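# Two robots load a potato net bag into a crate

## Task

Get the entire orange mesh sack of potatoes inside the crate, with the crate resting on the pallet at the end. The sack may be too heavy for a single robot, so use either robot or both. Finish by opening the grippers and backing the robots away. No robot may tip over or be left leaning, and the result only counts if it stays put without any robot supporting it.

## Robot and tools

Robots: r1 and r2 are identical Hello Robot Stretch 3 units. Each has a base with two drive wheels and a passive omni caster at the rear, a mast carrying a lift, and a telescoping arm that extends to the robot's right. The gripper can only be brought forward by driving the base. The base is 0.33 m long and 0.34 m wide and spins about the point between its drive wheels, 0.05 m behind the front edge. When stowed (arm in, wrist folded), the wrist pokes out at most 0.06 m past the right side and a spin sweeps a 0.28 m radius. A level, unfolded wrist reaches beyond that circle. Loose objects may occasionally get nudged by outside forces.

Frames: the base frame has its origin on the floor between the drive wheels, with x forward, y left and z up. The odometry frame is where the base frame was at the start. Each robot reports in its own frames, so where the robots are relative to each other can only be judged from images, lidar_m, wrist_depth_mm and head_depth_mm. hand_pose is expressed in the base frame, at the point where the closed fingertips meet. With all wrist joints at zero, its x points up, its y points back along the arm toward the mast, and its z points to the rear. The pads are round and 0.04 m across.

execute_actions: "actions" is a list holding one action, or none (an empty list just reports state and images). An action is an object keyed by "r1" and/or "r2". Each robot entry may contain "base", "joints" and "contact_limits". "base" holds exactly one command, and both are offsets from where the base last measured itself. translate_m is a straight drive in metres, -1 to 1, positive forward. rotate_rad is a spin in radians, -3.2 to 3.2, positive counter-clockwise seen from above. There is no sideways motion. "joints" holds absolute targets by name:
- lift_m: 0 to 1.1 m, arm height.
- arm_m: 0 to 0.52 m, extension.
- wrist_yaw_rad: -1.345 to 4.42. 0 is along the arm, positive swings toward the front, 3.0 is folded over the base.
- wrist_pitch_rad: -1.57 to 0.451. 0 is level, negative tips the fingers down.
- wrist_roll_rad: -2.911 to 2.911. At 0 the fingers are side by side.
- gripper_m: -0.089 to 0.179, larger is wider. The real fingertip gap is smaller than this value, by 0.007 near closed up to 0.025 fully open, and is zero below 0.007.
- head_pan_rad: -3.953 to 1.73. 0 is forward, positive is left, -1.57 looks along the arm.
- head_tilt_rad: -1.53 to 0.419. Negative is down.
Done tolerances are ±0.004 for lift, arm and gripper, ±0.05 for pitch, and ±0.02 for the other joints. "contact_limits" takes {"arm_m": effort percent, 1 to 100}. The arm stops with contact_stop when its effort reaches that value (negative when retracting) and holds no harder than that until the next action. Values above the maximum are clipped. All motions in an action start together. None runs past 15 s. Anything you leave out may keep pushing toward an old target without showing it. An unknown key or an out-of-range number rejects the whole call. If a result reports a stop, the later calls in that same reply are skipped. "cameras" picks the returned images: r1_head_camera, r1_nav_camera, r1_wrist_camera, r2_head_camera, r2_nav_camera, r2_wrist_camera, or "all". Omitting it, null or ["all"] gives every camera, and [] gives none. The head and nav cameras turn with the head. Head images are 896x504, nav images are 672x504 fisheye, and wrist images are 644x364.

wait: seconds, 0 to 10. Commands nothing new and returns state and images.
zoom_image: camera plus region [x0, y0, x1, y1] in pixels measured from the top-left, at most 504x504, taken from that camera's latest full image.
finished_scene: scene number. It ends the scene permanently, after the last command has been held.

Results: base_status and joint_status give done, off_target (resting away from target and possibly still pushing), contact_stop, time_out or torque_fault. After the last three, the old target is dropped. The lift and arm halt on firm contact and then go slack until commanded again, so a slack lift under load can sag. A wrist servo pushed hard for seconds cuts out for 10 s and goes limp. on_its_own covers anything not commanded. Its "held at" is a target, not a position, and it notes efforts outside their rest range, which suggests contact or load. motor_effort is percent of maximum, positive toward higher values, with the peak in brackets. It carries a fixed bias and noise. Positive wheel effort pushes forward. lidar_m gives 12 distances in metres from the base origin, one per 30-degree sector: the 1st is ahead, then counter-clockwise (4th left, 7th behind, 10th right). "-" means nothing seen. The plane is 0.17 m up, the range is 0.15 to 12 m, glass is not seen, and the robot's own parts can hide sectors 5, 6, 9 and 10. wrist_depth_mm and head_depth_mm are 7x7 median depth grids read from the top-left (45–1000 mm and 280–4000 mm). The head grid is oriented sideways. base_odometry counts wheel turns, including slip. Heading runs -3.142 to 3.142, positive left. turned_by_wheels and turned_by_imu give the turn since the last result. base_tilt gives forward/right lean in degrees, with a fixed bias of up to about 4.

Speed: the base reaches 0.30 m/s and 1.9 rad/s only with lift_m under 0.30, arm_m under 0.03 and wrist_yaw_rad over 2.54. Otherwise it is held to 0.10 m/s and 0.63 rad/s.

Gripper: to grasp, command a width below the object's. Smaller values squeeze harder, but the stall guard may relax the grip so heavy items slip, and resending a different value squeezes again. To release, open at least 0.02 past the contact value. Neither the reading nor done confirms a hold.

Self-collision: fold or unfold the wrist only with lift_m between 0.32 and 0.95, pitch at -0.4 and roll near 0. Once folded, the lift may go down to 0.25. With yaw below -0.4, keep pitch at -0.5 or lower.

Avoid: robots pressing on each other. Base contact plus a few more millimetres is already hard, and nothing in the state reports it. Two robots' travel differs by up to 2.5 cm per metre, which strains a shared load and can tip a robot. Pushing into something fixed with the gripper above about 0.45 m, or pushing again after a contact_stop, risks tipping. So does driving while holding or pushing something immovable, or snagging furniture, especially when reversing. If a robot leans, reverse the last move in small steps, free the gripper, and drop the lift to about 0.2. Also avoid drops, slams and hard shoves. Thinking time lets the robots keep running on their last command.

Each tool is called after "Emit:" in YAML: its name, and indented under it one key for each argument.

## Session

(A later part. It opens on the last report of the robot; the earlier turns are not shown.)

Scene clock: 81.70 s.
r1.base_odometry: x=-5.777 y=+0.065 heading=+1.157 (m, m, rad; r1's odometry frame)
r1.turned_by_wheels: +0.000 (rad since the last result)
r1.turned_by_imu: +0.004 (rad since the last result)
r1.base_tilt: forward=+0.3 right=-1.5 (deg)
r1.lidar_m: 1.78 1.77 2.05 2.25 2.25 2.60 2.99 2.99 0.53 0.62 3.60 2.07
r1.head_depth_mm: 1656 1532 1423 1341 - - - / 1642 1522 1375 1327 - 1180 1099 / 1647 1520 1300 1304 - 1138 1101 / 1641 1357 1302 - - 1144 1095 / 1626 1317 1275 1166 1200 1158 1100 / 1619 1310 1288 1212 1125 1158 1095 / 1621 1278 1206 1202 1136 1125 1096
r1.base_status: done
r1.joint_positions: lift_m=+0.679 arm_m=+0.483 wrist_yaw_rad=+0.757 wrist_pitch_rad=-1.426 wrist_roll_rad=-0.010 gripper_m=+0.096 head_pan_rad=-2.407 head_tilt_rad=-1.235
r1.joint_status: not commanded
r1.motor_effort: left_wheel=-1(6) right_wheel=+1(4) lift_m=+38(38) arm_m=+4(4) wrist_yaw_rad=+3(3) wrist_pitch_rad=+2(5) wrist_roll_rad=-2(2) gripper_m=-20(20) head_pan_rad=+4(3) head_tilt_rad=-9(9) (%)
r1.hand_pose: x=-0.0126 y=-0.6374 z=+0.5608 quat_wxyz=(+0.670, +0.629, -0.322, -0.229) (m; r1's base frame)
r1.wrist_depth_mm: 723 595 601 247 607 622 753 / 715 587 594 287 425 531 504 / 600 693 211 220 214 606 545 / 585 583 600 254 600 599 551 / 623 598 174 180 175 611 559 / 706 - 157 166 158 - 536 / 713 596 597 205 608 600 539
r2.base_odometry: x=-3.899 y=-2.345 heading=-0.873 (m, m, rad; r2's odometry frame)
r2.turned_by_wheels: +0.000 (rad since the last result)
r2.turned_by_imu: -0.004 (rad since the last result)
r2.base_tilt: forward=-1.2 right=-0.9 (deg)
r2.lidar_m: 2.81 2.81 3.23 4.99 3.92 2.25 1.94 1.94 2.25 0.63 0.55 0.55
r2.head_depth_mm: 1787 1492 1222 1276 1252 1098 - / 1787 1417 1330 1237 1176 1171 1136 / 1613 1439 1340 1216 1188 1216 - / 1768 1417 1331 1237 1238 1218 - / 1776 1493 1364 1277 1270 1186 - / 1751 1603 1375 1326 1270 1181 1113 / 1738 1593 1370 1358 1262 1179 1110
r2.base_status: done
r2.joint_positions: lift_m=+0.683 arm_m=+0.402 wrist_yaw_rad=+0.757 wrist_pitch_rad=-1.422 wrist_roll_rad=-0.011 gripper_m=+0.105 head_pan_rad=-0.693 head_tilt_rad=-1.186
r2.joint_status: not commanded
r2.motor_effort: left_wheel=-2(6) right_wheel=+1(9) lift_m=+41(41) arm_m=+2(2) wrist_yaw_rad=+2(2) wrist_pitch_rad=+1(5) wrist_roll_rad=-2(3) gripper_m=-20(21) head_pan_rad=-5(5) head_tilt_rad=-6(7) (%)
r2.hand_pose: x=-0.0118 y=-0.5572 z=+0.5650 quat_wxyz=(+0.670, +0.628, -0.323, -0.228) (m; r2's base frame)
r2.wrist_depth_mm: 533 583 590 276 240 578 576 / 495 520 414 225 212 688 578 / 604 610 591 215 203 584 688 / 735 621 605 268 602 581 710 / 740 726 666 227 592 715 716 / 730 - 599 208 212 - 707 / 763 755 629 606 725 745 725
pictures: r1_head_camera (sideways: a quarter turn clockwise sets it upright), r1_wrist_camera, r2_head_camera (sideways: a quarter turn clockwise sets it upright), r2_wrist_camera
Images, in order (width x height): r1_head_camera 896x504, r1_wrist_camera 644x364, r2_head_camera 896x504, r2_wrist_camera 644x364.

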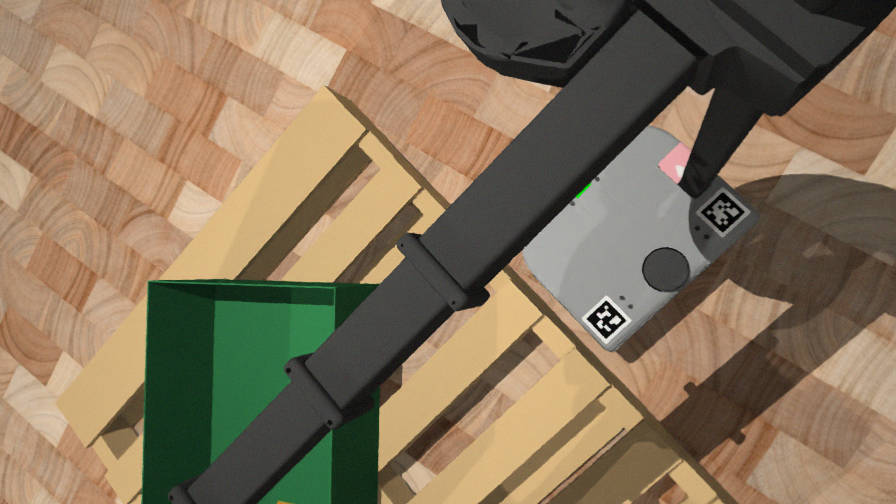

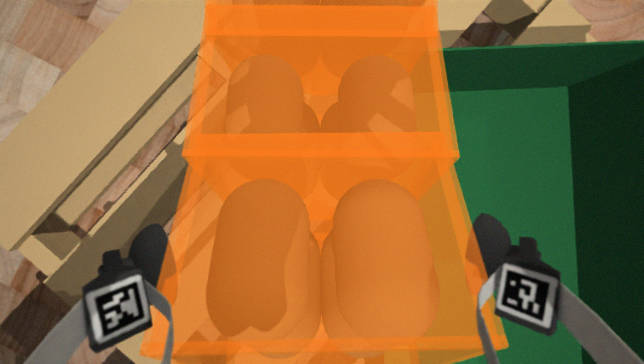

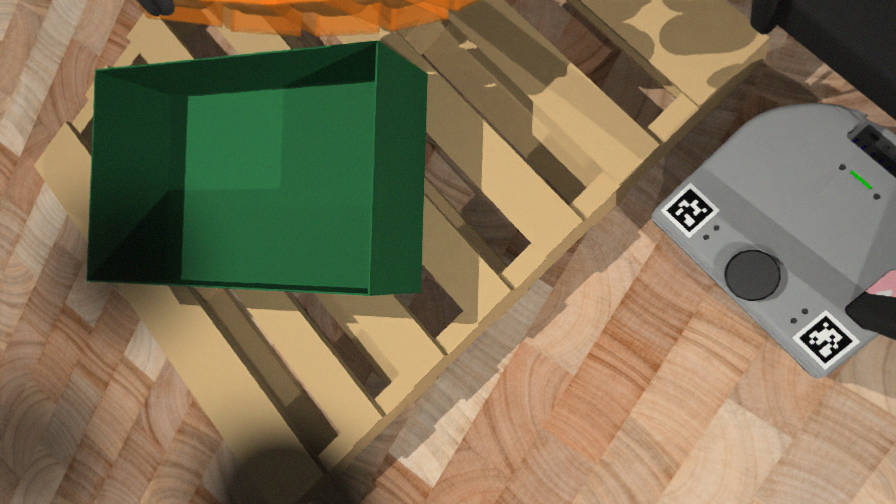

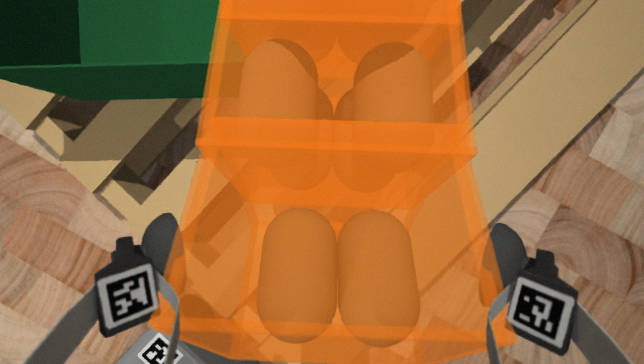

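Emit:
execute_actions:
  actions:
    - {"r1": {"base": {"translate_m": -0.385}, "joints": {"head_pan_rad": -1.2, "head_tilt_rad": -1.0}}, "r2": {"base": {"translate_m": 0.386}, "joints": {"head_pan_rad": -1.1, "head_tilt_rad": -1.0}}}
  cameras: ["r1_head_camera", "r2_head_camera", "r1_wrist_camera", "r2_wrist_camera"]

Scene clock: 87.07 s.
r1.base_odometry: x=-5.931 y=-0.288 heading=+1.157 (m, m, rad; r1's odometry frame)
r1.turned_by_wheels: +0.000 (rad since the last result)
r1.turned_by_imu: +0.002 (rad since the last result)
r1.base_tilt: forward=+0.3 right=-1.4 (deg)
r1.lidar_m: 2.16 2.16 2.50 2.15 2.15 2.49 2.62 2.62 0.63 0.41 0.52 2.49
r1.head_depth_mm: 2393 2017 - 1198 1194 1094 - / 2253 1712 1176 1272 1227 1160 1097 / 832 1649 1120 1326 1202 1104 - / 2339 1958 1424 1304 1237 1118 - / 2318 1946 1569 1387 1219 1145 1084 / 2314 1933 1563 1372 1210 1172 1063 / 2292 1932 1627 1383 1226 1166 1062
r1.base_status: done
r1.joint_positions: lift_m=+0.679 arm_m=+0.483 wrist_yaw_rad=+0.757 wrist_pitch_rad=-1.424 wrist_roll_rad=-0.010 gripper_m=+0.096 head_pan_rad=-1.207 head_tilt_rad=-1.001
r1.joint_status: all done
r1.motor_effort: left_wheel=-2(6) right_wheel=+1(5) lift_m=+38(38) arm_m=+4(4) wrist_yaw_rad=+3(2) wrist_pitch_rad=+1(2) wrist_roll_rad=-2(2) gripper_m=-20(20) head_pan_rad=+3(42) head_tilt_rad=+1(24) (%)
r1.hand_pose: x=-0.0122 y=-0.6378 z=+0.5608 quat_wxyz=(+0.670, +0.628, -0.323, -0.228) (m; r1's base frame)
r1.wrist_depth_mm: 587 593 550 248 449 612 747 / 709 591 534 286 460 615 614 / 601 599 209 219 215 709 605 / 698 581 514 254 474 605 730 / 590 595 175 180 175 604 724 / 698 - 157 166 157 - 740 / 703 613 425 204 598 724 749
r2.base_odometry: x=-3.651 y=-2.641 heading=-0.873 (m, m, rad; r2's odometry frame)
r2.turned_by_wheels: +0.000 (rad since the last result)
r2.turned_by_imu: -0.002 (rad since the last result)
r2.base_tilt: forward=-1.2 right=-0.7 (deg)
r2.lidar_m: 2.43 2.43 2.81 4.83 4.67 2.68 2.32 2.32 0.56 0.36 0.44 2.84
r2.head_depth_mm: 2397 2009 1800 1173 1198 1130 1088 / 2307 1743 1367 961 1225 1198 1109 / 803 1050 1056 1318 1225 1112 1151 / 2235 1981 1434 1358 1248 1133 1146 / 2351 1989 1575 1420 1244 1192 1115 / 2337 1980 1710 1378 1272 1197 1117 / 2300 1952 1711 1515 1217 1223 1109
r2.base_status: done
r2.joint_positions: lift_m=+0.683 arm_m=+0.402 wrist_yaw_rad=+0.758 wrist_pitch_rad=-1.420 wrist_roll_rad=-0.013 gripper_m=+0.105 head_pan_rad=-1.093 head_tilt_rad=-1.001
r2.joint_status: all done
r2.motor_effort: left_wheel=-2(4) right_wheel=+0(7) lift_m=+41(42) arm_m=+2(2) wrist_yaw_rad=+1(2) wrist_pitch_rad=+0(1) wrist_roll_rad=-1(2) gripper_m=-20(20) head_pan_rad=-5(39) head_tilt_rad=+0(16) (%)
r2.hand_pose: x=-0.0115 y=-0.5574 z=+0.5650 quat_wxyz=(+0.671, +0.628, -0.323, -0.226) (m; r2's base frame)
r2.wrist_depth_mm: 594 589 471 276 238 514 665 / 597 687 422 222 210 527 571 / 621 603 419 216 203 509 677 / 747 632 577 266 598 526 584 / 736 751 503 227 515 519 582 / 733 - 480 206 213 - 602 / 762 744 646 604 611 607 587
pictures: r1_head_camera (sideways: a quarter turn clockwise sets it upright), r1_wrist_camera, r2_head_camera (sideways: a quarter turn clockwise sets it upright), r2_wrist_camera
Images, in order (width x height): r1_head_camera 896x504, r1_wrist_camera 644x364, r2_head_camera 896x504, r2_wrist_camera 644x364.

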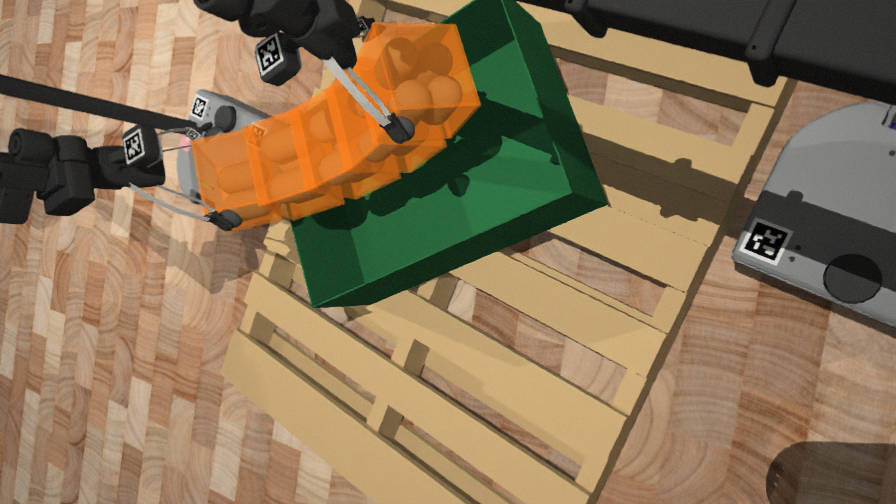

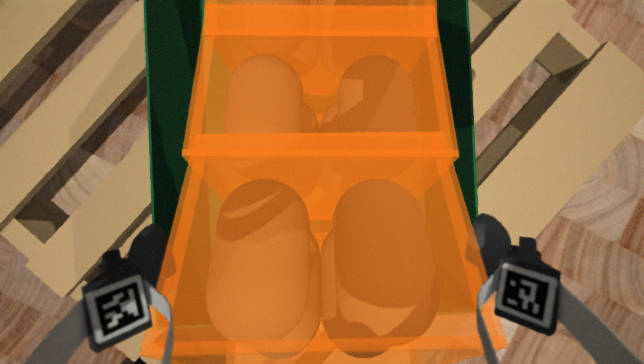

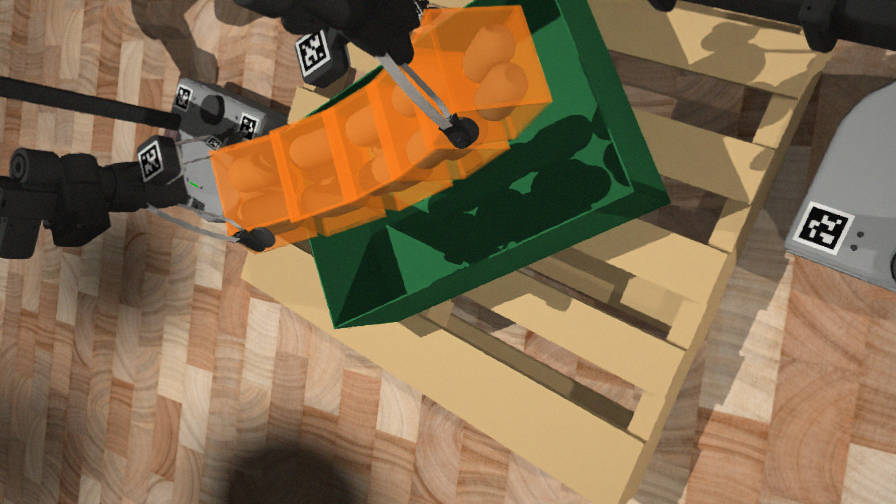

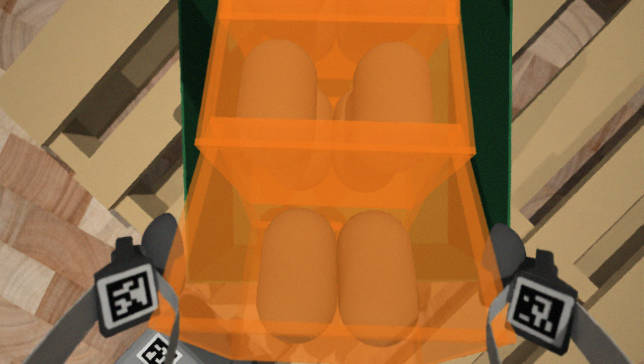

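Emit:
zoom_image:
  camera: "r1_wrist_camera"
  region: [130, 200, 520, 364]

Emit:
zoom_image:
  camera: "r2_wrist_camera"
  region: [130, 200, 520, 364]

Region (130, 200, 520, 364) of r1_wrist_camera's 644x364 image, scaled by 1.292; it fills the top 212 rows of this view, and the rest is white.

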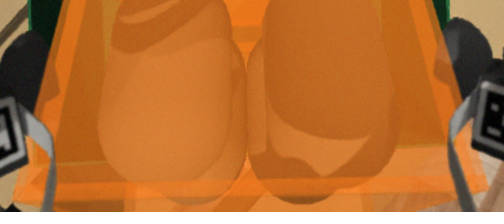

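Region (130, 200, 520, 364) of r2_wrist_camera's 644x364 image, scaled by 1.292; it fills the top 212 rows of this view, and the rest is white.

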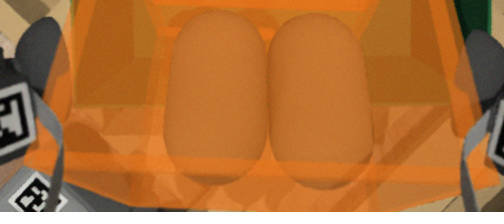

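Emit:
execute_actions:
  actions:
    - {"r1": {"joints": {"lift_m": 0.455, "arm_m": 0.47}}, "r2": {"joints": {"lift_m": 0.459, "arm_m": 0.415}}}
  cameras: ["r1_head_camera", "r2_head_camera", "r1_wrist_camera", "r2_wrist_camera"]

Scene clock: 91.53 s.
r1.base_odometry: x=-5.931 y=-0.288 heading=+1.157 (m, m, rad; r1's odometry frame)
r1.turned_by_wheels: +0.000 (rad since the last result)
r1.turned_by_imu: +0.000 (rad since the last result)
r1.base_tilt: forward=+0.4 right=-1.4 (deg)
r1.lidar_m: 2.16 2.16 2.49 2.15 2.15 2.49 2.62 2.62 0.63 0.41 0.52 2.50
r1.head_depth_mm: 2419 1997 1744 1260 1160 1079 1059 / 2182 1859 1442 1112 1185 1173 - / 2239 1032 1337 1272 1204 1099 - / 2363 1908 1434 1302 1244 1115 - / 2328 1947 1583 1385 1216 1148 1086 / 2323 1941 1568 1365 1213 1171 1066 / 2305 1928 1623 1381 1230 1168 1062
r1.base_status: not commanded
r1.joint_positions: lift_m=+0.455 arm_m=+0.470 wrist_yaw_rad=+0.757 wrist_pitch_rad=-1.424 wrist_roll_rad=-0.010 gripper_m=+0.096 head_pan_rad=-1.207 head_tilt_rad=-1.001
r1.joint_status: all done
r1.motor_effort: left_wheel=-2(2) right_wheel=+1(1) lift_m=+29(40) arm_m=-4(2) wrist_yaw_rad=+2(3) wrist_pitch_rad=+1(1) wrist_roll_rad=-2(2) gripper_m=-20(20) head_pan_rad=+3(4) head_tilt_rad=+1(0) (%)
r1.hand_pose: x=-0.0122 y=-0.6253 z=+0.3363 quat_wxyz=(+0.670, +0.628, -0.323, -0.228) (m; r1's base frame)
r1.wrist_depth_mm: 249 365 373 248 377 346 235 / 247 359 370 287 374 346 236 / 245 355 210 220 215 353 238 / 241 348 369 254 376 356 239 / 242 322 175 181 176 337 241 / 238 - 157 166 158 - 234 / 226 327 298 205 283 305 234
r2.base_odometry: x=-3.651 y=-2.641 heading=-0.873 (m, m, rad; r2's odometry frame)
r2.turned_by_wheels: +0.000 (rad since the last result)
r2.turned_by_imu: +0.001 (rad since the last result)
r2.base_tilt: forward=-1.2 right=-0.8 (deg)
r2.lidar_m: 2.43 2.44 2.81 4.86 4.67 2.69 2.32 2.32 0.56 0.35 0.44 2.82
r2.head_depth_mm: 2358 2019 1636 - 1246 1181 1084 / 2190 1763 1465 1306 1107 1210 1125 / 2199 1077 1260 1236 1213 1113 1152 / 2357 1864 1433 1365 1237 1136 1147 / 2357 1970 1584 1412 1241 1191 1121 / 2351 1974 1716 1384 1273 1188 1117 / 2329 1963 1714 1507 1215 1219 1116
r2.base_status: not commanded
r2.joint_positions: lift_m=+0.459 arm_m=+0.415 wrist_yaw_rad=+0.758 wrist_pitch_rad=-1.420 wrist_roll_rad=-0.013 gripper_m=+0.105 head_pan_rad=-1.093 head_tilt_rad=-1.001
r2.joint_status: all done
r2.motor_effort: left_wheel=-2(2) right_wheel=+0(0) lift_m=+33(39) arm_m=+2(3) wrist_yaw_rad=+1(1) wrist_pitch_rad=+0(0) wrist_roll_rad=-1(1) gripper_m=-20(20) head_pan_rad=-5(5) head_tilt_rad=+1(0) (%)
r2.hand_pose: x=-0.0115 y=-0.5704 z=+0.3404 quat_wxyz=(+0.671, +0.628, -0.323, -0.226) (m; r2's base frame)
r2.wrist_depth_mm: 225 323 356 277 240 357 251 / 227 324 361 224 212 359 249 / 226 319 365 216 203 361 251 / 224 318 373 266 365 366 254 / 223 285 377 227 365 365 251 / 224 - 378 207 212 - 245 / 212 275 290 256 256 267 229
pictures: r1_head_camera (sideways: a quarter turn clockwise sets it upright), r1_wrist_camera, r2_head_camera (sideways: a quarter turn clockwise sets it upright), r2_wrist_camera
Images, in order (width x height): r1_head_camera 896x504, r1_wrist_camera 644x364, r2_head_camera 896x504, r2_wrist_camera 644x364.

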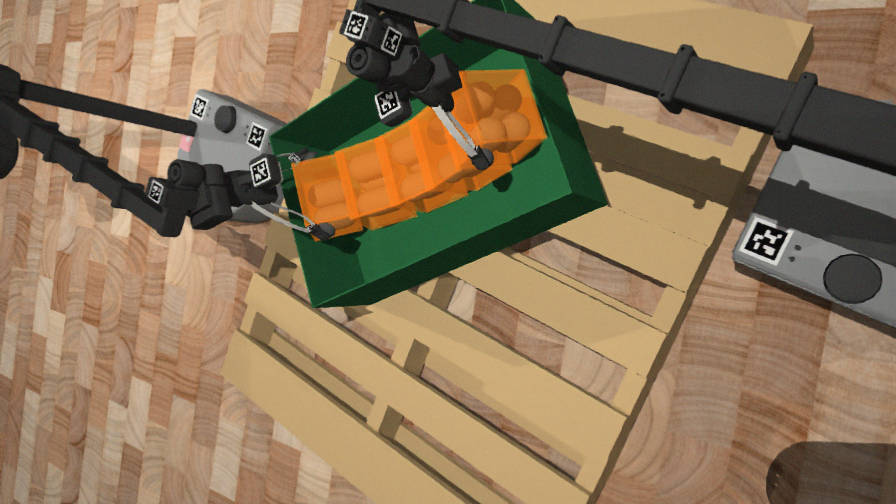

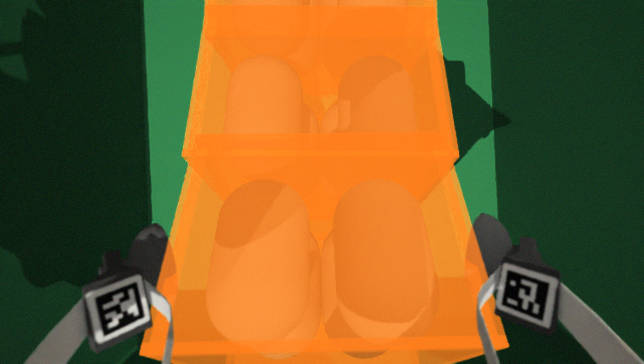

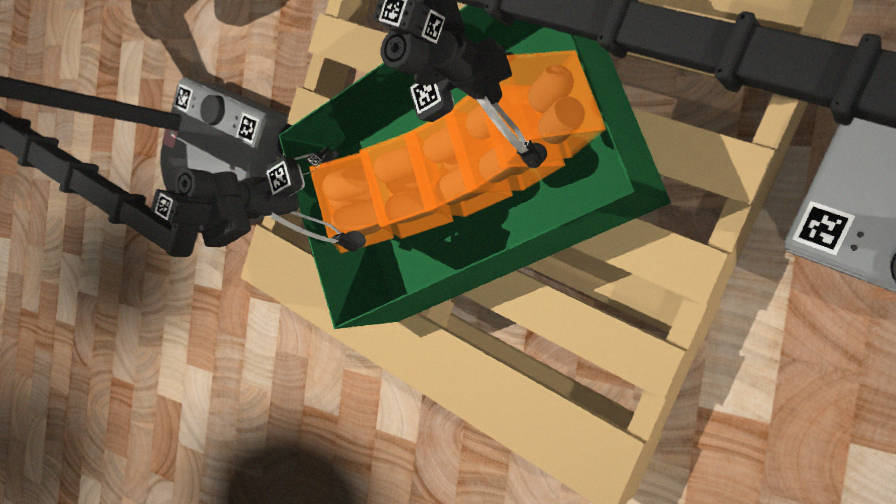

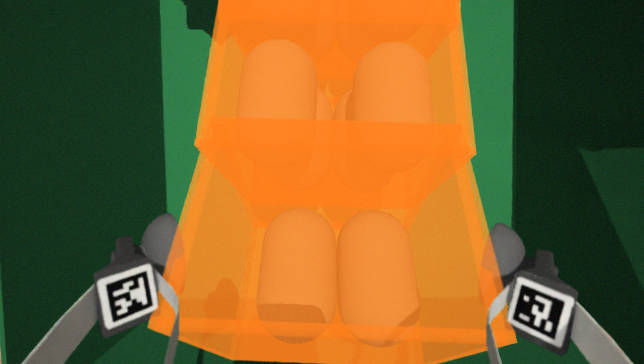

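Emit:
execute_actions:
  actions:
    - {"r1": {"base": {"translate_m": -0.013}, "joints": {"lift_m": 0.405, "arm_m": 0.456}}, "r2": {"base": {"translate_m": -0.013}, "joints": {"lift_m": 0.409, "arm_m": 0.401}}}
  cameras: ["r1_wrist_camera", "r2_wrist_camera"]

Scene clock: 93.97 s.
r1.base_odometry: x=-5.936 y=-0.300 heading=+1.157 (m, m, rad; r1's odometry frame)
r1.turned_by_wheels: +0.000 (rad since the last result)
r1.turned_by_imu: +0.000 (rad since the last result)
r1.base_tilt: forward=+0.4 right=-1.5 (deg)
r1.lidar_m: 2.17 2.17 2.49 2.15 2.15 2.49 2.61 2.60 0.65 0.41 0.50 2.52
r1.head_depth_mm: 2416 1991 1723 1278 1183 1090 1069 / 1551 1867 1453 1266 1178 1182 1064 / 2191 1626 1380 1261 1203 1094 - / 2353 1912 1427 1302 1205 1117 - / 2328 1940 1563 1380 1221 1144 1084 / 2298 1931 1543 1379 1210 1171 1067 / 2313 1933 1633 1377 1225 1162 1065
r1.base_status: done
r1.joint_positions: lift_m=+0.405 arm_m=+0.456 wrist_yaw_rad=+0.757 wrist_pitch_rad=-1.410 wrist_roll_rad=-0.010 gripper_m=+0.096 head_pan_rad=-1.207 head_tilt_rad=-1.001
r1.joint_status: all done
r1.motor_effort: left_wheel=-1(6) right_wheel=-1(7) lift_m=+25(25) arm_m=-4(8) wrist_yaw_rad=+4(3) wrist_pitch_rad=-3(8) wrist_roll_rad=-2(2) gripper_m=-20(20) head_pan_rad=+4(3) head_tilt_rad=+1(1) (%)
r1.hand_pose: x=-0.0096 y=-0.6141 z=+0.2868 quat_wxyz=(+0.672, +0.626, -0.327, -0.224) (m; r1's base frame)
r1.wrist_depth_mm: 248 325 324 270 328 330 235 / 246 321 203 213 206 326 237 / 245 320 201 213 204 327 239 / 243 321 211 245 324 324 241 / 240 320 167 174 167 323 243 / 238 - 155 164 156 - 235 / 226 298 278 269 277 287 234
r2.base_odometry: x=-3.659 y=-2.631 heading=-0.873 (m, m, rad; r2's odometry frame)
r2.turned_by_wheels: +0.000 (rad since the last result)
r2.turned_by_imu: +0.001 (rad since the last result)
r2.base_tilt: forward=-1.1 right=-0.6 (deg)
r2.lidar_m: 2.45 2.44 2.83 4.90 4.62 2.67 2.30 2.30 0.58 0.36 0.42 2.84
r2.head_depth_mm: 2398 2009 1643 1445 1249 1186 1098 / 2245 1795 1595 1367 1142 1219 1122 / 1405 1727 1380 1272 1203 1109 1153 / 2348 1080 1393 1343 1197 1149 1150 / 2340 1984 1593 1411 1270 1187 1115 / 2356 1967 1715 1366 1290 1190 1111 / 2327 1963 1712 1513 1216 1216 1113
r2.base_status: done
r2.joint_positions: lift_m=+0.409 arm_m=+0.401 wrist_yaw_rad=+0.758 wrist_pitch_rad=-1.406 wrist_roll_rad=-0.013 gripper_m=+0.105 head_pan_rad=-1.093 head_tilt_rad=-1.001
r2.joint_status: all done
r2.motor_effort: left_wheel=+0(5) right_wheel=-2(7) lift_m=+28(33) arm_m=-5(7) wrist_yaw_rad=+1(1) wrist_pitch_rad=-8(17) wrist_roll_rad=-1(1) gripper_m=-20(20) head_pan_rad=-5(5) head_tilt_rad=+0(1) (%)
r2.hand_pose: x=-0.0090 y=-0.5597 z=+0.2909 quat_wxyz=(+0.673, +0.626, -0.327, -0.221) (m; r2's base frame)
r2.wrist_depth_mm: 225 316 318 260 204 308 249 / 226 319 317 207 192 313 250 / 223 317 319 244 197 316 249 / 226 315 325 322 317 315 253 / 226 295 325 217 319 315 253 / 224 - 326 207 212 320 246 / 213 249 265 247 261 243 229
pictures: r1_wrist_camera, r2_wrist_camera
Images, in order (width x height): r1_wrist_camera 644x364, r2_wrist_camera 644x364.

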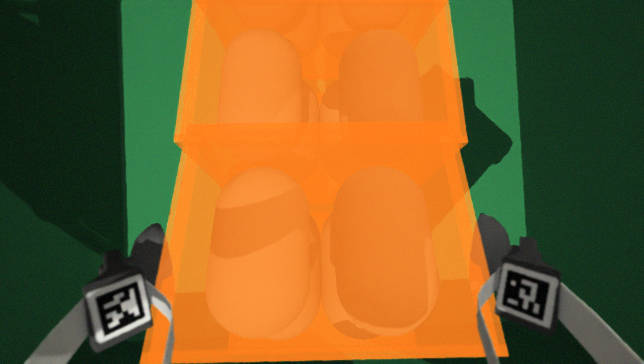

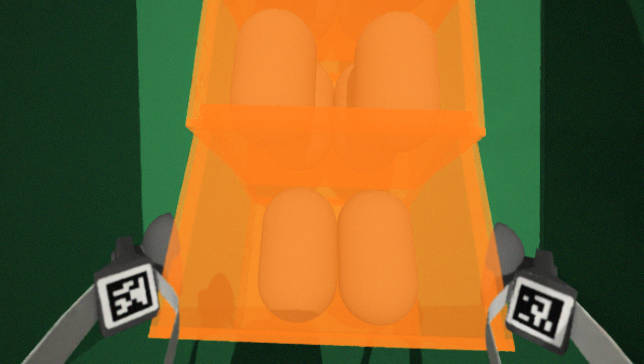

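Emit:
execute_actions:
  actions:
    - {"r1": {"base": {"translate_m": -0.014}, "joints": {"lift_m": 0.352, "arm_m": 0.443}}, "r2": {"base": {"translate_m": -0.012}, "joints": {"lift_m": 0.356, "arm_m": 0.39}}}
  cameras: ["r1_head_camera", "r1_wrist_camera", "r2_wrist_camera"]

Scene clock: 95.37 s.
r1.base_odometry: x=-5.942 y=-0.313 heading=+1.157 (m, m, rad; r1's odometry frame)
r1.turned_by_wheels: +0.000 (rad since the last result)
r1.turned_by_imu: +0.000 (rad since the last result)
r1.base_tilt: forward=+0.4 right=-1.6 (deg)
r1.lidar_m: 2.18 2.18 2.47 2.14 2.15 2.48 2.59 2.59 0.67 0.41 0.48 2.53
r1.head_depth_mm: 2415 2002 1708 1345 1181 1110 1071 / 2190 1944 1537 1313 1176 1125 1068 / 1385 1697 1440 1255 1172 1097 - / 2341 1864 1408 1306 1185 1130 - / 2339 1958 1559 1373 1223 1144 1082 / 2306 1938 1568 1369 1218 1173 1062 / 2290 1938 1533 1386 1228 1167 1061
r1.base_status: done
r1.joint_positions: lift_m=+0.352 arm_m=+0.443 wrist_yaw_rad=+0.758 wrist_pitch_rad=-1.448 wrist_roll_rad=-0.011 gripper_m=+0.096 head_pan_rad=-1.207 head_tilt_rad=-1.001
r1.joint_status: all done
r1.motor_effort: left_wheel=-6(5) right_wheel=+7(7) lift_m=+17(24) arm_m=-2(6) wrist_yaw_rad=+3(3) wrist_pitch_rad=+9(9) wrist_roll_rad=-2(2) gripper_m=-20(19) head_pan_rad=+3(3) head_tilt_rad=+1(1) (%)
r1.hand_pose: x=-0.0164 y=-0.5937 z=+0.2337 quat_wxyz=(+0.667, +0.632, -0.315, -0.236) (m; r1's base frame)
r1.wrist_depth_mm: 249 266 156 210 157 271 234 / 249 267 161 211 162 270 236 / 245 267 268 232 273 273 237 / 244 266 155 165 156 274 239 / 241 266 153 162 154 272 242 / 240 - 154 270 156 - 233 / 220 231 240 234 228 211 215
r2.base_odometry: x=-3.667 y=-2.621 heading=-0.873 (m, m, rad; r2's odometry frame)
r2.turned_by_wheels: +0.000 (rad since the last result)
r2.turned_by_imu: +0.000 (rad since the last result)
r2.base_tilt: forward=-1.0 right=-0.8 (deg)
r2.lidar_m: 2.46 2.46 2.84 4.89 4.62 2.66 2.29 2.29 0.59 0.36 0.41 2.86
r2.head_depth_mm: 2377 2015 1642 1458 1237 1191 1100 / 2260 1883 1591 1367 1170 1228 - / 1418 1756 1428 1270 1202 1111 1152 / 2354 1128 1373 1348 1203 1158 1148 / 2342 1980 1553 1402 1281 1178 1119 / 2344 1969 1710 1366 1293 1193 1115 / 2312 1968 1696 1512 1226 1216 1113
r2.base_status: done
r2.joint_positions: lift_m=+0.356 arm_m=+0.390 wrist_yaw_rad=+0.758 wrist_pitch_rad=-1.446 wrist_roll_rad=-0.014 gripper_m=+0.105 head_pan_rad=-1.093 head_tilt_rad=-1.001
r2.joint_status: all done
r2.motor_effort: left_wheel=-5(6) right_wheel=+5(7) lift_m=+20(27) arm_m=-3(7) wrist_yaw_rad=+1(1) wrist_pitch_rad=+15(16) wrist_roll_rad=-1(1) gripper_m=-19(19) head_pan_rad=-5(5) head_tilt_rad=+0(1) (%)
r2.hand_pose: x=-0.0161 y=-0.5410 z=+0.2378 quat_wxyz=(+0.668, +0.632, -0.314, -0.234) (m; r2's base frame)
r2.wrist_depth_mm: 225 262 150 167 148 252 249 / 228 266 163 208 156 257 251 / 227 266 266 262 264 261 255 / 227 270 266 207 211 264 251 / 226 272 276 205 209 263 253 / 224 - 274 271 266 270 240 / 204 198 208 208 205 197 198
pictures: r1_head_camera (sideways: a quarter turn clockwise sets it upright), r1_wrist_camera, r2_wrist_camera
Images, in order (width x height): r1_head_camera 896x504, r1_wrist_camera 644x364, r2_wrist_camera 644x364.

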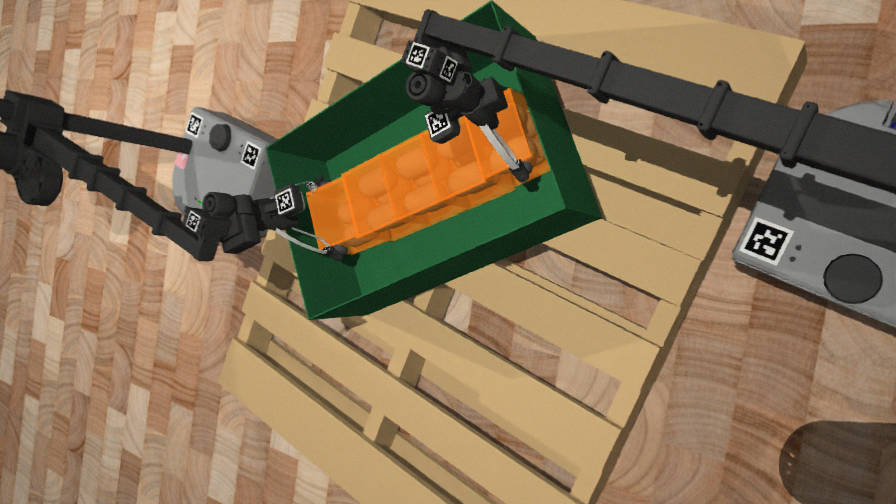

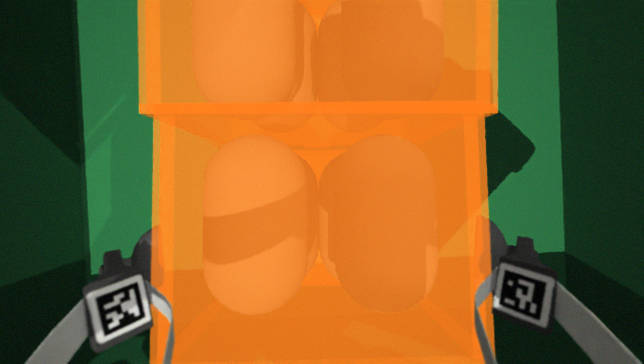

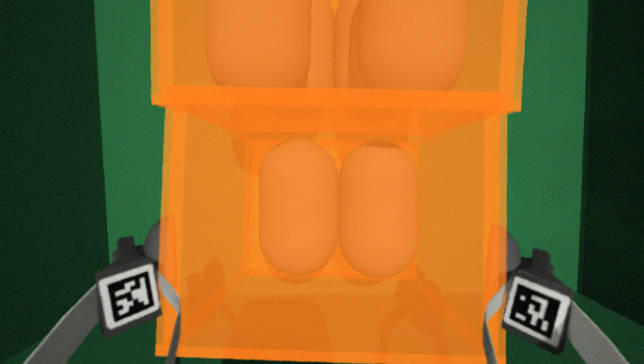

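Bag is resting flat. Release, lift and retract.

Emit:
execute_actions:
  actions:
    - {"r1": {"joints": {"gripper_m": 0.179}}, "r2": {"joints": {"gripper_m": 0.179}}}
  cameras: []

Emit:
execute_actions:
  actions:
    - {"r1": {"joints": {"lift_m": 0.48}}, "r2": {"joints": {"lift_m": 0.48}}}
  cameras: ["r1_wrist_camera", "r2_wrist_camera"]

Emit:
execute_actions:
  actions:
    - {"r1": {"joints": {"lift_m": 0.55, "arm_m": 0.05}}, "r2": {"joints": {"lift_m": 0.55, "arm_m": 0.03}}}
  cameras: ["r1_head_camera", "r2_head_camera"]

Scene clock: 96.90 s.
r1.base_odometry: x=-5.942 y=-0.313 heading=+1.157 (m, m, rad; r1's odometry frame)
r1.turned_by_wheels: +0.000 (rad since the last result)
r1.turned_by_imu: +0.000 (rad since the last result)
r1.base_tilt: forward=+0.3 right=-1.4 (deg)
r1.lidar_m: 2.18 2.18 2.48 2.14 2.14 2.48 2.59 2.59 0.67 0.41 0.48 2.53
r1.head_depth_mm: 2402 2004 1711 1345 1184 1105 1071 / 2192 1939 1544 1310 1177 1123 1069 / 1380 1699 1440 1260 1173 1100 - / 2348 1881 1421 1306 1188 1129 - / 2344 1958 1562 1375 1219 1145 1085 / 2319 1932 1573 1373 1215 1167 1065 / 2317 1920 1532 1385 1229 1165 1061
r1.base_status: not commanded
r1.joint_positions: lift_m=+0.352 arm_m=+0.443 wrist_yaw_rad=+0.758 wrist_pitch_rad=-1.425 wrist_roll_rad=-0.011 gripper_m=+0.179 head_pan_rad=-1.207 head_tilt_rad=-1.001
r1.joint_status: all done
r1.motor_effort: left_wheel=-4(6) right_wheel=+4(7) lift_m=+18(18) arm_m=-2(1) wrist_yaw_rad=+2(3) wrist_pitch_rad=+2(11) wrist_roll_rad=-2(2) gripper_m=+0(92) head_pan_rad=+3(4) head_tilt_rad=+1(1) (%)
r1.hand_pose: x=-0.0124 y=-0.5980 z=+0.2339 quat_wxyz=(+0.670, +0.628, -0.322, -0.228) (m; r1's base frame)
r1.wrist_depth_mm: 250 269 159 181 161 277 235 / 249 269 160 180 161 276 236 / 245 269 270 227 275 275 238 / 244 269 162 175 165 273 240 / 241 269 156 165 158 275 240 / 218 268 155 167 158 273 221 / - 257 243 249 231 238 221
r2.base_odometry: x=-3.667 y=-2.622 heading=-0.873 (m, m, rad; r2's odometry frame)
r2.turned_by_wheels: +0.000 (rad since the last result)
r2.turned_by_imu: +0.001 (rad since the last result)
r2.base_tilt: forward=-1.3 right=-0.8 (deg)
r2.lidar_m: 2.46 2.45 2.84 4.90 4.59 2.66 2.29 2.29 0.59 0.36 0.41 2.86
r2.head_depth_mm: 2392 2007 1648 1461 1227 1183 1096 / 2243 1889 1603 1369 1177 1230 - / 1424 1751 1441 1273 1204 1103 1145 / 2348 1133 1356 1347 1207 1153 1151 / 2360 1981 1556 1421 1272 1177 1121 / 2331 1971 1714 1362 1285 1187 1120 / 2340 1970 1714 1497 1219 1230 1115
r2.base_status: not commanded
r2.joint_positions: lift_m=+0.356 arm_m=+0.390 wrist_yaw_rad=+0.758 wrist_pitch_rad=-1.425 wrist_roll_rad=-0.014 gripper_m=+0.179 head_pan_rad=-1.093 head_tilt_rad=-1.001
r2.joint_status: all done
r2.motor_effort: left_wheel=-4(5) right_wheel=+3(5) lift_m=+22(21) arm_m=-3(3) wrist_yaw_rad=+1(1) wrist_pitch_rad=+3(17) wrist_roll_rad=-1(1) gripper_m=+1(85) head_pan_rad=-5(5) head_tilt_rad=+0(0) (%)
r2.hand_pose: x=-0.0124 y=-0.5449 z=+0.2379 quat_wxyz=(+0.671, +0.629, -0.321, -0.228) (m; r2's base frame)
r2.wrist_depth_mm: 226 262 152 170 151 259 248 / 227 267 158 207 154 261 248 / 228 267 268 233 263 261 248 / 227 271 270 213 218 263 251 / 224 270 270 211 216 266 251 / 204 275 275 270 268 267 229 / 208 222 220 218 218 215 -
pictures: none
No camera images: the call's "cameras" was empty. Leave "cameras" out to get every camera's image.

Scene clock: 98.90 s.
r1.base_odometry: x=-5.942 y=-0.313 heading=+1.157 (m, m, rad; r1's odometry frame)
r1.turned_by_wheels: +0.000 (rad since the last result)
r1.turned_by_imu: +0.000 (rad since the last result)
r1.base_tilt: forward=+0.3 right=-1.6 (deg)
r1.lidar_m: 2.18 2.18 2.48 2.15 2.14 2.48 2.59 2.59 0.67 0.41 0.48 2.53
r1.head_depth_mm: 2421 1990 1750 1247 1178 1110 1070 / 2256 1945 1540 1298 1191 1196 - / 2207 1646 1438 1267 1174 1099 - / 2360 1878 1425 1302 1187 1133 - / 2323 1947 1553 1379 1223 1142 1084 / 2312 1935 1571 1364 1219 1171 1070 / 2298 1939 1533 1383 1229 1167 1065
r1.base_status: not commanded
r1.joint_positions: lift_m=+0.480 arm_m=+0.443 wrist_yaw_rad=+0.758 wrist_pitch_rad=-1.424 wrist_roll_rad=-0.011 gripper_m=+0.179 head_pan_rad=-1.207 head_tilt_rad=-1.001
r1.joint_status: all done
r1.motor_effort: left_wheel=-4(4) right_wheel=+3(4) lift_m=+28(30) arm_m=-1(1) wrist_yaw_rad=+3(2) wrist_pitch_rad=+2(2) wrist_roll_rad=-2(2) gripper_m=+1(0) head_pan_rad=+3(3) head_tilt_rad=+1(1) (%)
r1.hand_pose: x=-0.0122 y=-0.5981 z=+0.3614 quat_wxyz=(+0.670, +0.628, -0.322, -0.228) (m; r1's base frame)
r1.wrist_depth_mm: 251 365 396 308 405 341 245 / 247 361 397 298 403 348 247 / 246 360 400 301 404 350 237 / 243 351 394 297 402 359 240 / 242 373 393 285 404 385 242 / 218 368 393 373 367 357 222 / - 257 259 252 247 239 218
r2.base_odometry: x=-3.667 y=-2.622 heading=-0.873 (m, m, rad; r2's odometry frame)
r2.turned_by_wheels: +0.000 (rad since the last result)
r2.turned_by_imu: +0.000 (rad since the last result)
r2.base_tilt: forward=-1.2 right=-0.9 (deg)
r2.lidar_m: 2.46 2.46 2.85 4.92 4.63 2.66 2.29 2.29 0.59 0.36 0.41 2.85
r2.head_depth_mm: 2371 2014 1644 - 1197 - 1098 / 2292 1883 1595 1352 1191 1208 1108 / 2219 1704 1431 1274 1200 1112 1152 / 2353 1024 1383 1345 1202 1158 1148 / 2336 1992 1559 1416 1281 1178 1116 / 2322 1980 1718 1364 1288 1191 1111 / 2321 1967 1711 1501 1218 1218 1113
r2.base_status: not commanded
r2.joint_positions: lift_m=+0.480 arm_m=+0.390 wrist_yaw_rad=+0.758 wrist_pitch_rad=-1.425 wrist_roll_rad=-0.014 gripper_m=+0.179 head_pan_rad=-1.093 head_tilt_rad=-1.001
r2.joint_status: all done
r2.motor_effort: left_wheel=-4(4) right_wheel=+3(3) lift_m=+31(32) arm_m=-3(3) wrist_yaw_rad=+1(1) wrist_pitch_rad=+3(3) wrist_roll_rad=-1(1) gripper_m=+1(0) head_pan_rad=-5(5) head_tilt_rad=+1(1) (%)
r2.hand_pose: x=-0.0123 y=-0.5451 z=+0.3614 quat_wxyz=(+0.671, +0.629, -0.321, -0.227) (m; r2's base frame)
r2.wrist_depth_mm: 227 321 381 324 380 380 249 / 227 319 387 282 377 380 250 / 231 322 394 345 384 385 251 / 230 321 395 337 387 385 251 / 228 342 396 387 393 392 253 / 214 321 317 315 309 311 229 / 389 237 235 234 229 229 -
pictures: r1_wrist_camera, r2_wrist_camera
Images, in order (width x height): r1_wrist_camera 644x364, r2_wrist_camera 644x364.

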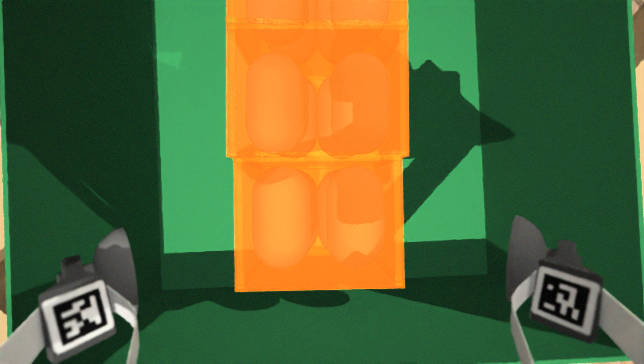

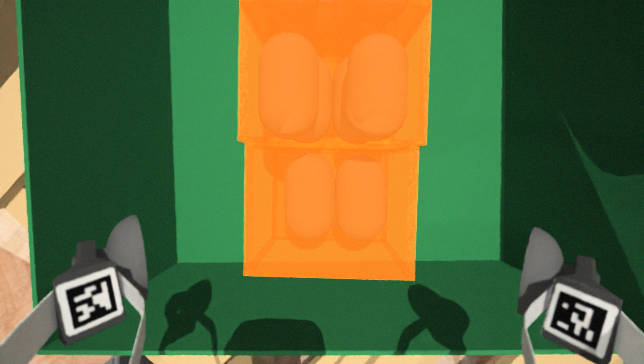

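Scene clock: 103.00 s.
r1.base_odometry: x=-5.942 y=-0.313 heading=+1.157 (m, m, rad; r1's odometry frame)
r1.turned_by_wheels: +0.000 (rad since the last result)
r1.turned_by_imu: +0.000 (rad since the last result)
r1.base_tilt: forward=+0.3 right=-1.4 (deg)
r1.lidar_m: 2.18 2.18 2.48 2.14 2.14 2.48 2.59 2.59 0.67 0.41 0.48 2.52
r1.head_depth_mm: 2392 1986 1718 1265 1182 1147 1067 / 2209 1896 1543 1312 1184 - - / 2266 1728 1445 1256 1171 1106 - / 2345 1971 1426 1310 1187 1132 - / 2320 1943 1551 1374 1221 1142 1082 / 2327 1927 1567 1365 1221 1168 1064 / 2317 1925 1535 1380 1228 1169 1061
r1.base_status: not commanded
r1.joint_positions: lift_m=+0.550 arm_m=+0.050 wrist_yaw_rad=+0.759 wrist_pitch_rad=-1.423 wrist_roll_rad=-0.011 gripper_m=+0.179 head_pan_rad=-1.207 head_tilt_rad=-1.001
r1.joint_status: all done
r1.motor_effort: left_wheel=-3(4) right_wheel=+3(4) lift_m=+27(31) arm_m=-4(1) wrist_yaw_rad=+1(3) wrist_pitch_rad=+1(1) wrist_roll_rad=-2(1) gripper_m=+0(1) head_pan_rad=+3(3) head_tilt_rad=+1(1) (%)
r1.hand_pose: x=-0.0121 y=-0.2054 z=+0.4314 quat_wxyz=(+0.670, +0.629, -0.322, -0.227) (m; r1's base frame)
r1.wrist_depth_mm: 584 487 474 582 352 343 354 / 592 601 579 470 475 482 484 / 592 592 594 584 482 582 489 / 589 587 599 500 472 478 481 / 590 596 589 593 587 483 603 / 586 584 - - 488 475 597 / - 583 - - 600 599 616
r2.base_odometry: x=-3.667 y=-2.622 heading=-0.873 (m, m, rad; r2's odometry frame)
r2.turned_by_wheels: +0.000 (rad since the last result)
r2.turned_by_imu: +0.001 (rad since the last result)
r2.base_tilt: forward=-0.9 right=-0.8 (deg)
r2.lidar_m: 2.46 2.46 2.84 4.92 4.59 2.65 2.29 2.29 0.59 0.36 0.41 2.86
r2.head_depth_mm: 2371 2020 1641 1277 1190 1159 - / 2201 1885 1595 1345 1187 1268 1120 / 2263 1740 1470 1273 1207 1124 - / 2374 1968 1425 1345 1200 1152 - / 2362 1989 1557 1406 1279 1176 1115 / 2331 1967 1713 1362 1293 1191 1114 / 2344 1970 1700 1512 1211 1220 1118
r2.base_status: not commanded
r2.joint_positions: lift_m=+0.550 arm_m=+0.030 wrist_yaw_rad=+0.759 wrist_pitch_rad=-1.424 wrist_roll_rad=-0.014 gripper_m=+0.179 head_pan_rad=-1.093 head_tilt_rad=-1.001
r2.joint_status: all done
r2.motor_effort: left_wheel=-3(3) right_wheel=+3(2) lift_m=+31(33) arm_m=-4(4) wrist_yaw_rad=+1(1) wrist_pitch_rad=+3(3) wrist_roll_rad=-1(1) gripper_m=+0(0) head_pan_rad=-5(5) head_tilt_rad=+2(0) (%)
r2.hand_pose: x=-0.0122 y=-0.1854 z=+0.4315 quat_wxyz=(+0.671, +0.629, -0.321, -0.227) (m; r2's base frame)
r2.wrist_depth_mm: 582 588 548 455 345 322 319 / 594 581 594 482 450 573 453 / 597 594 599 588 459 567 452 / 593 596 589 591 578 467 556 / 607 597 587 - 590 470 455 / 612 604 - - 586 508 513 / 609 610 - - 580 601 -
pictures: r1_head_camera (sideways: a quarter turn clockwise sets it upright), r2_head_camera (sideways: a quarter turn clockwise sets it upright)
Images, in order (width x height): r1_head_camera 896x504, r2_head_camera 896x504.

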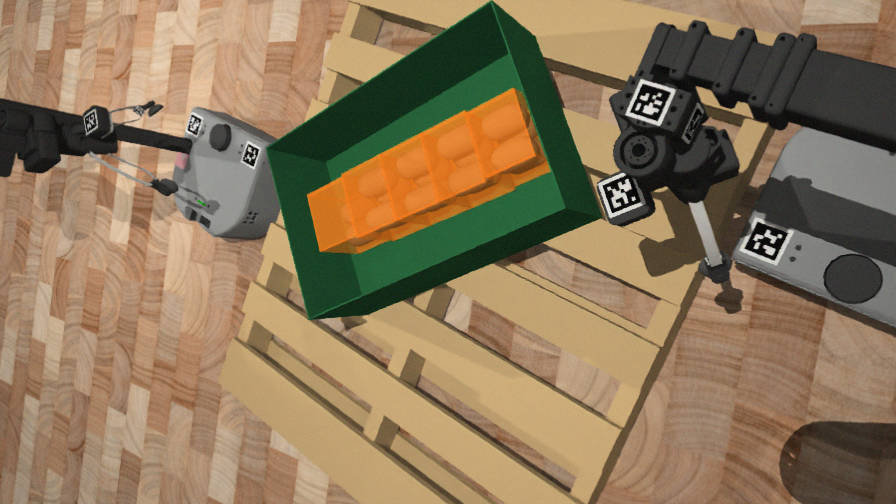

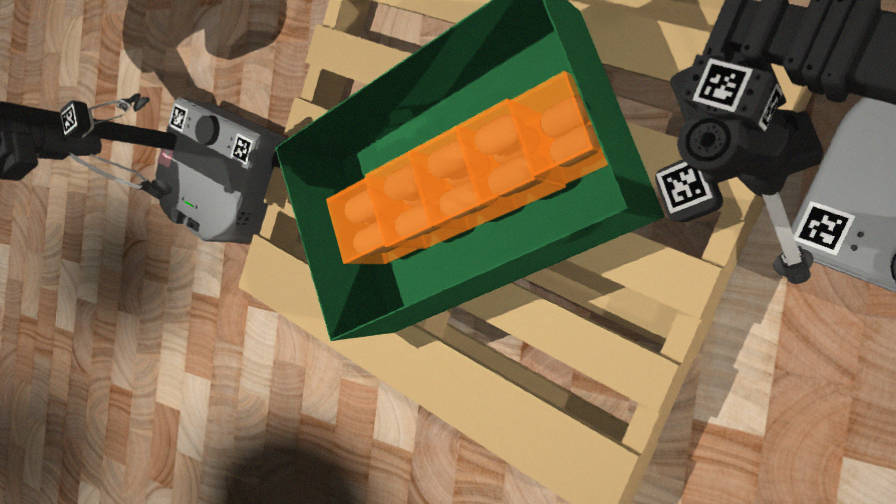

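Emit:
finished_scene:
  scene: 2

The scene is finished: the task was done.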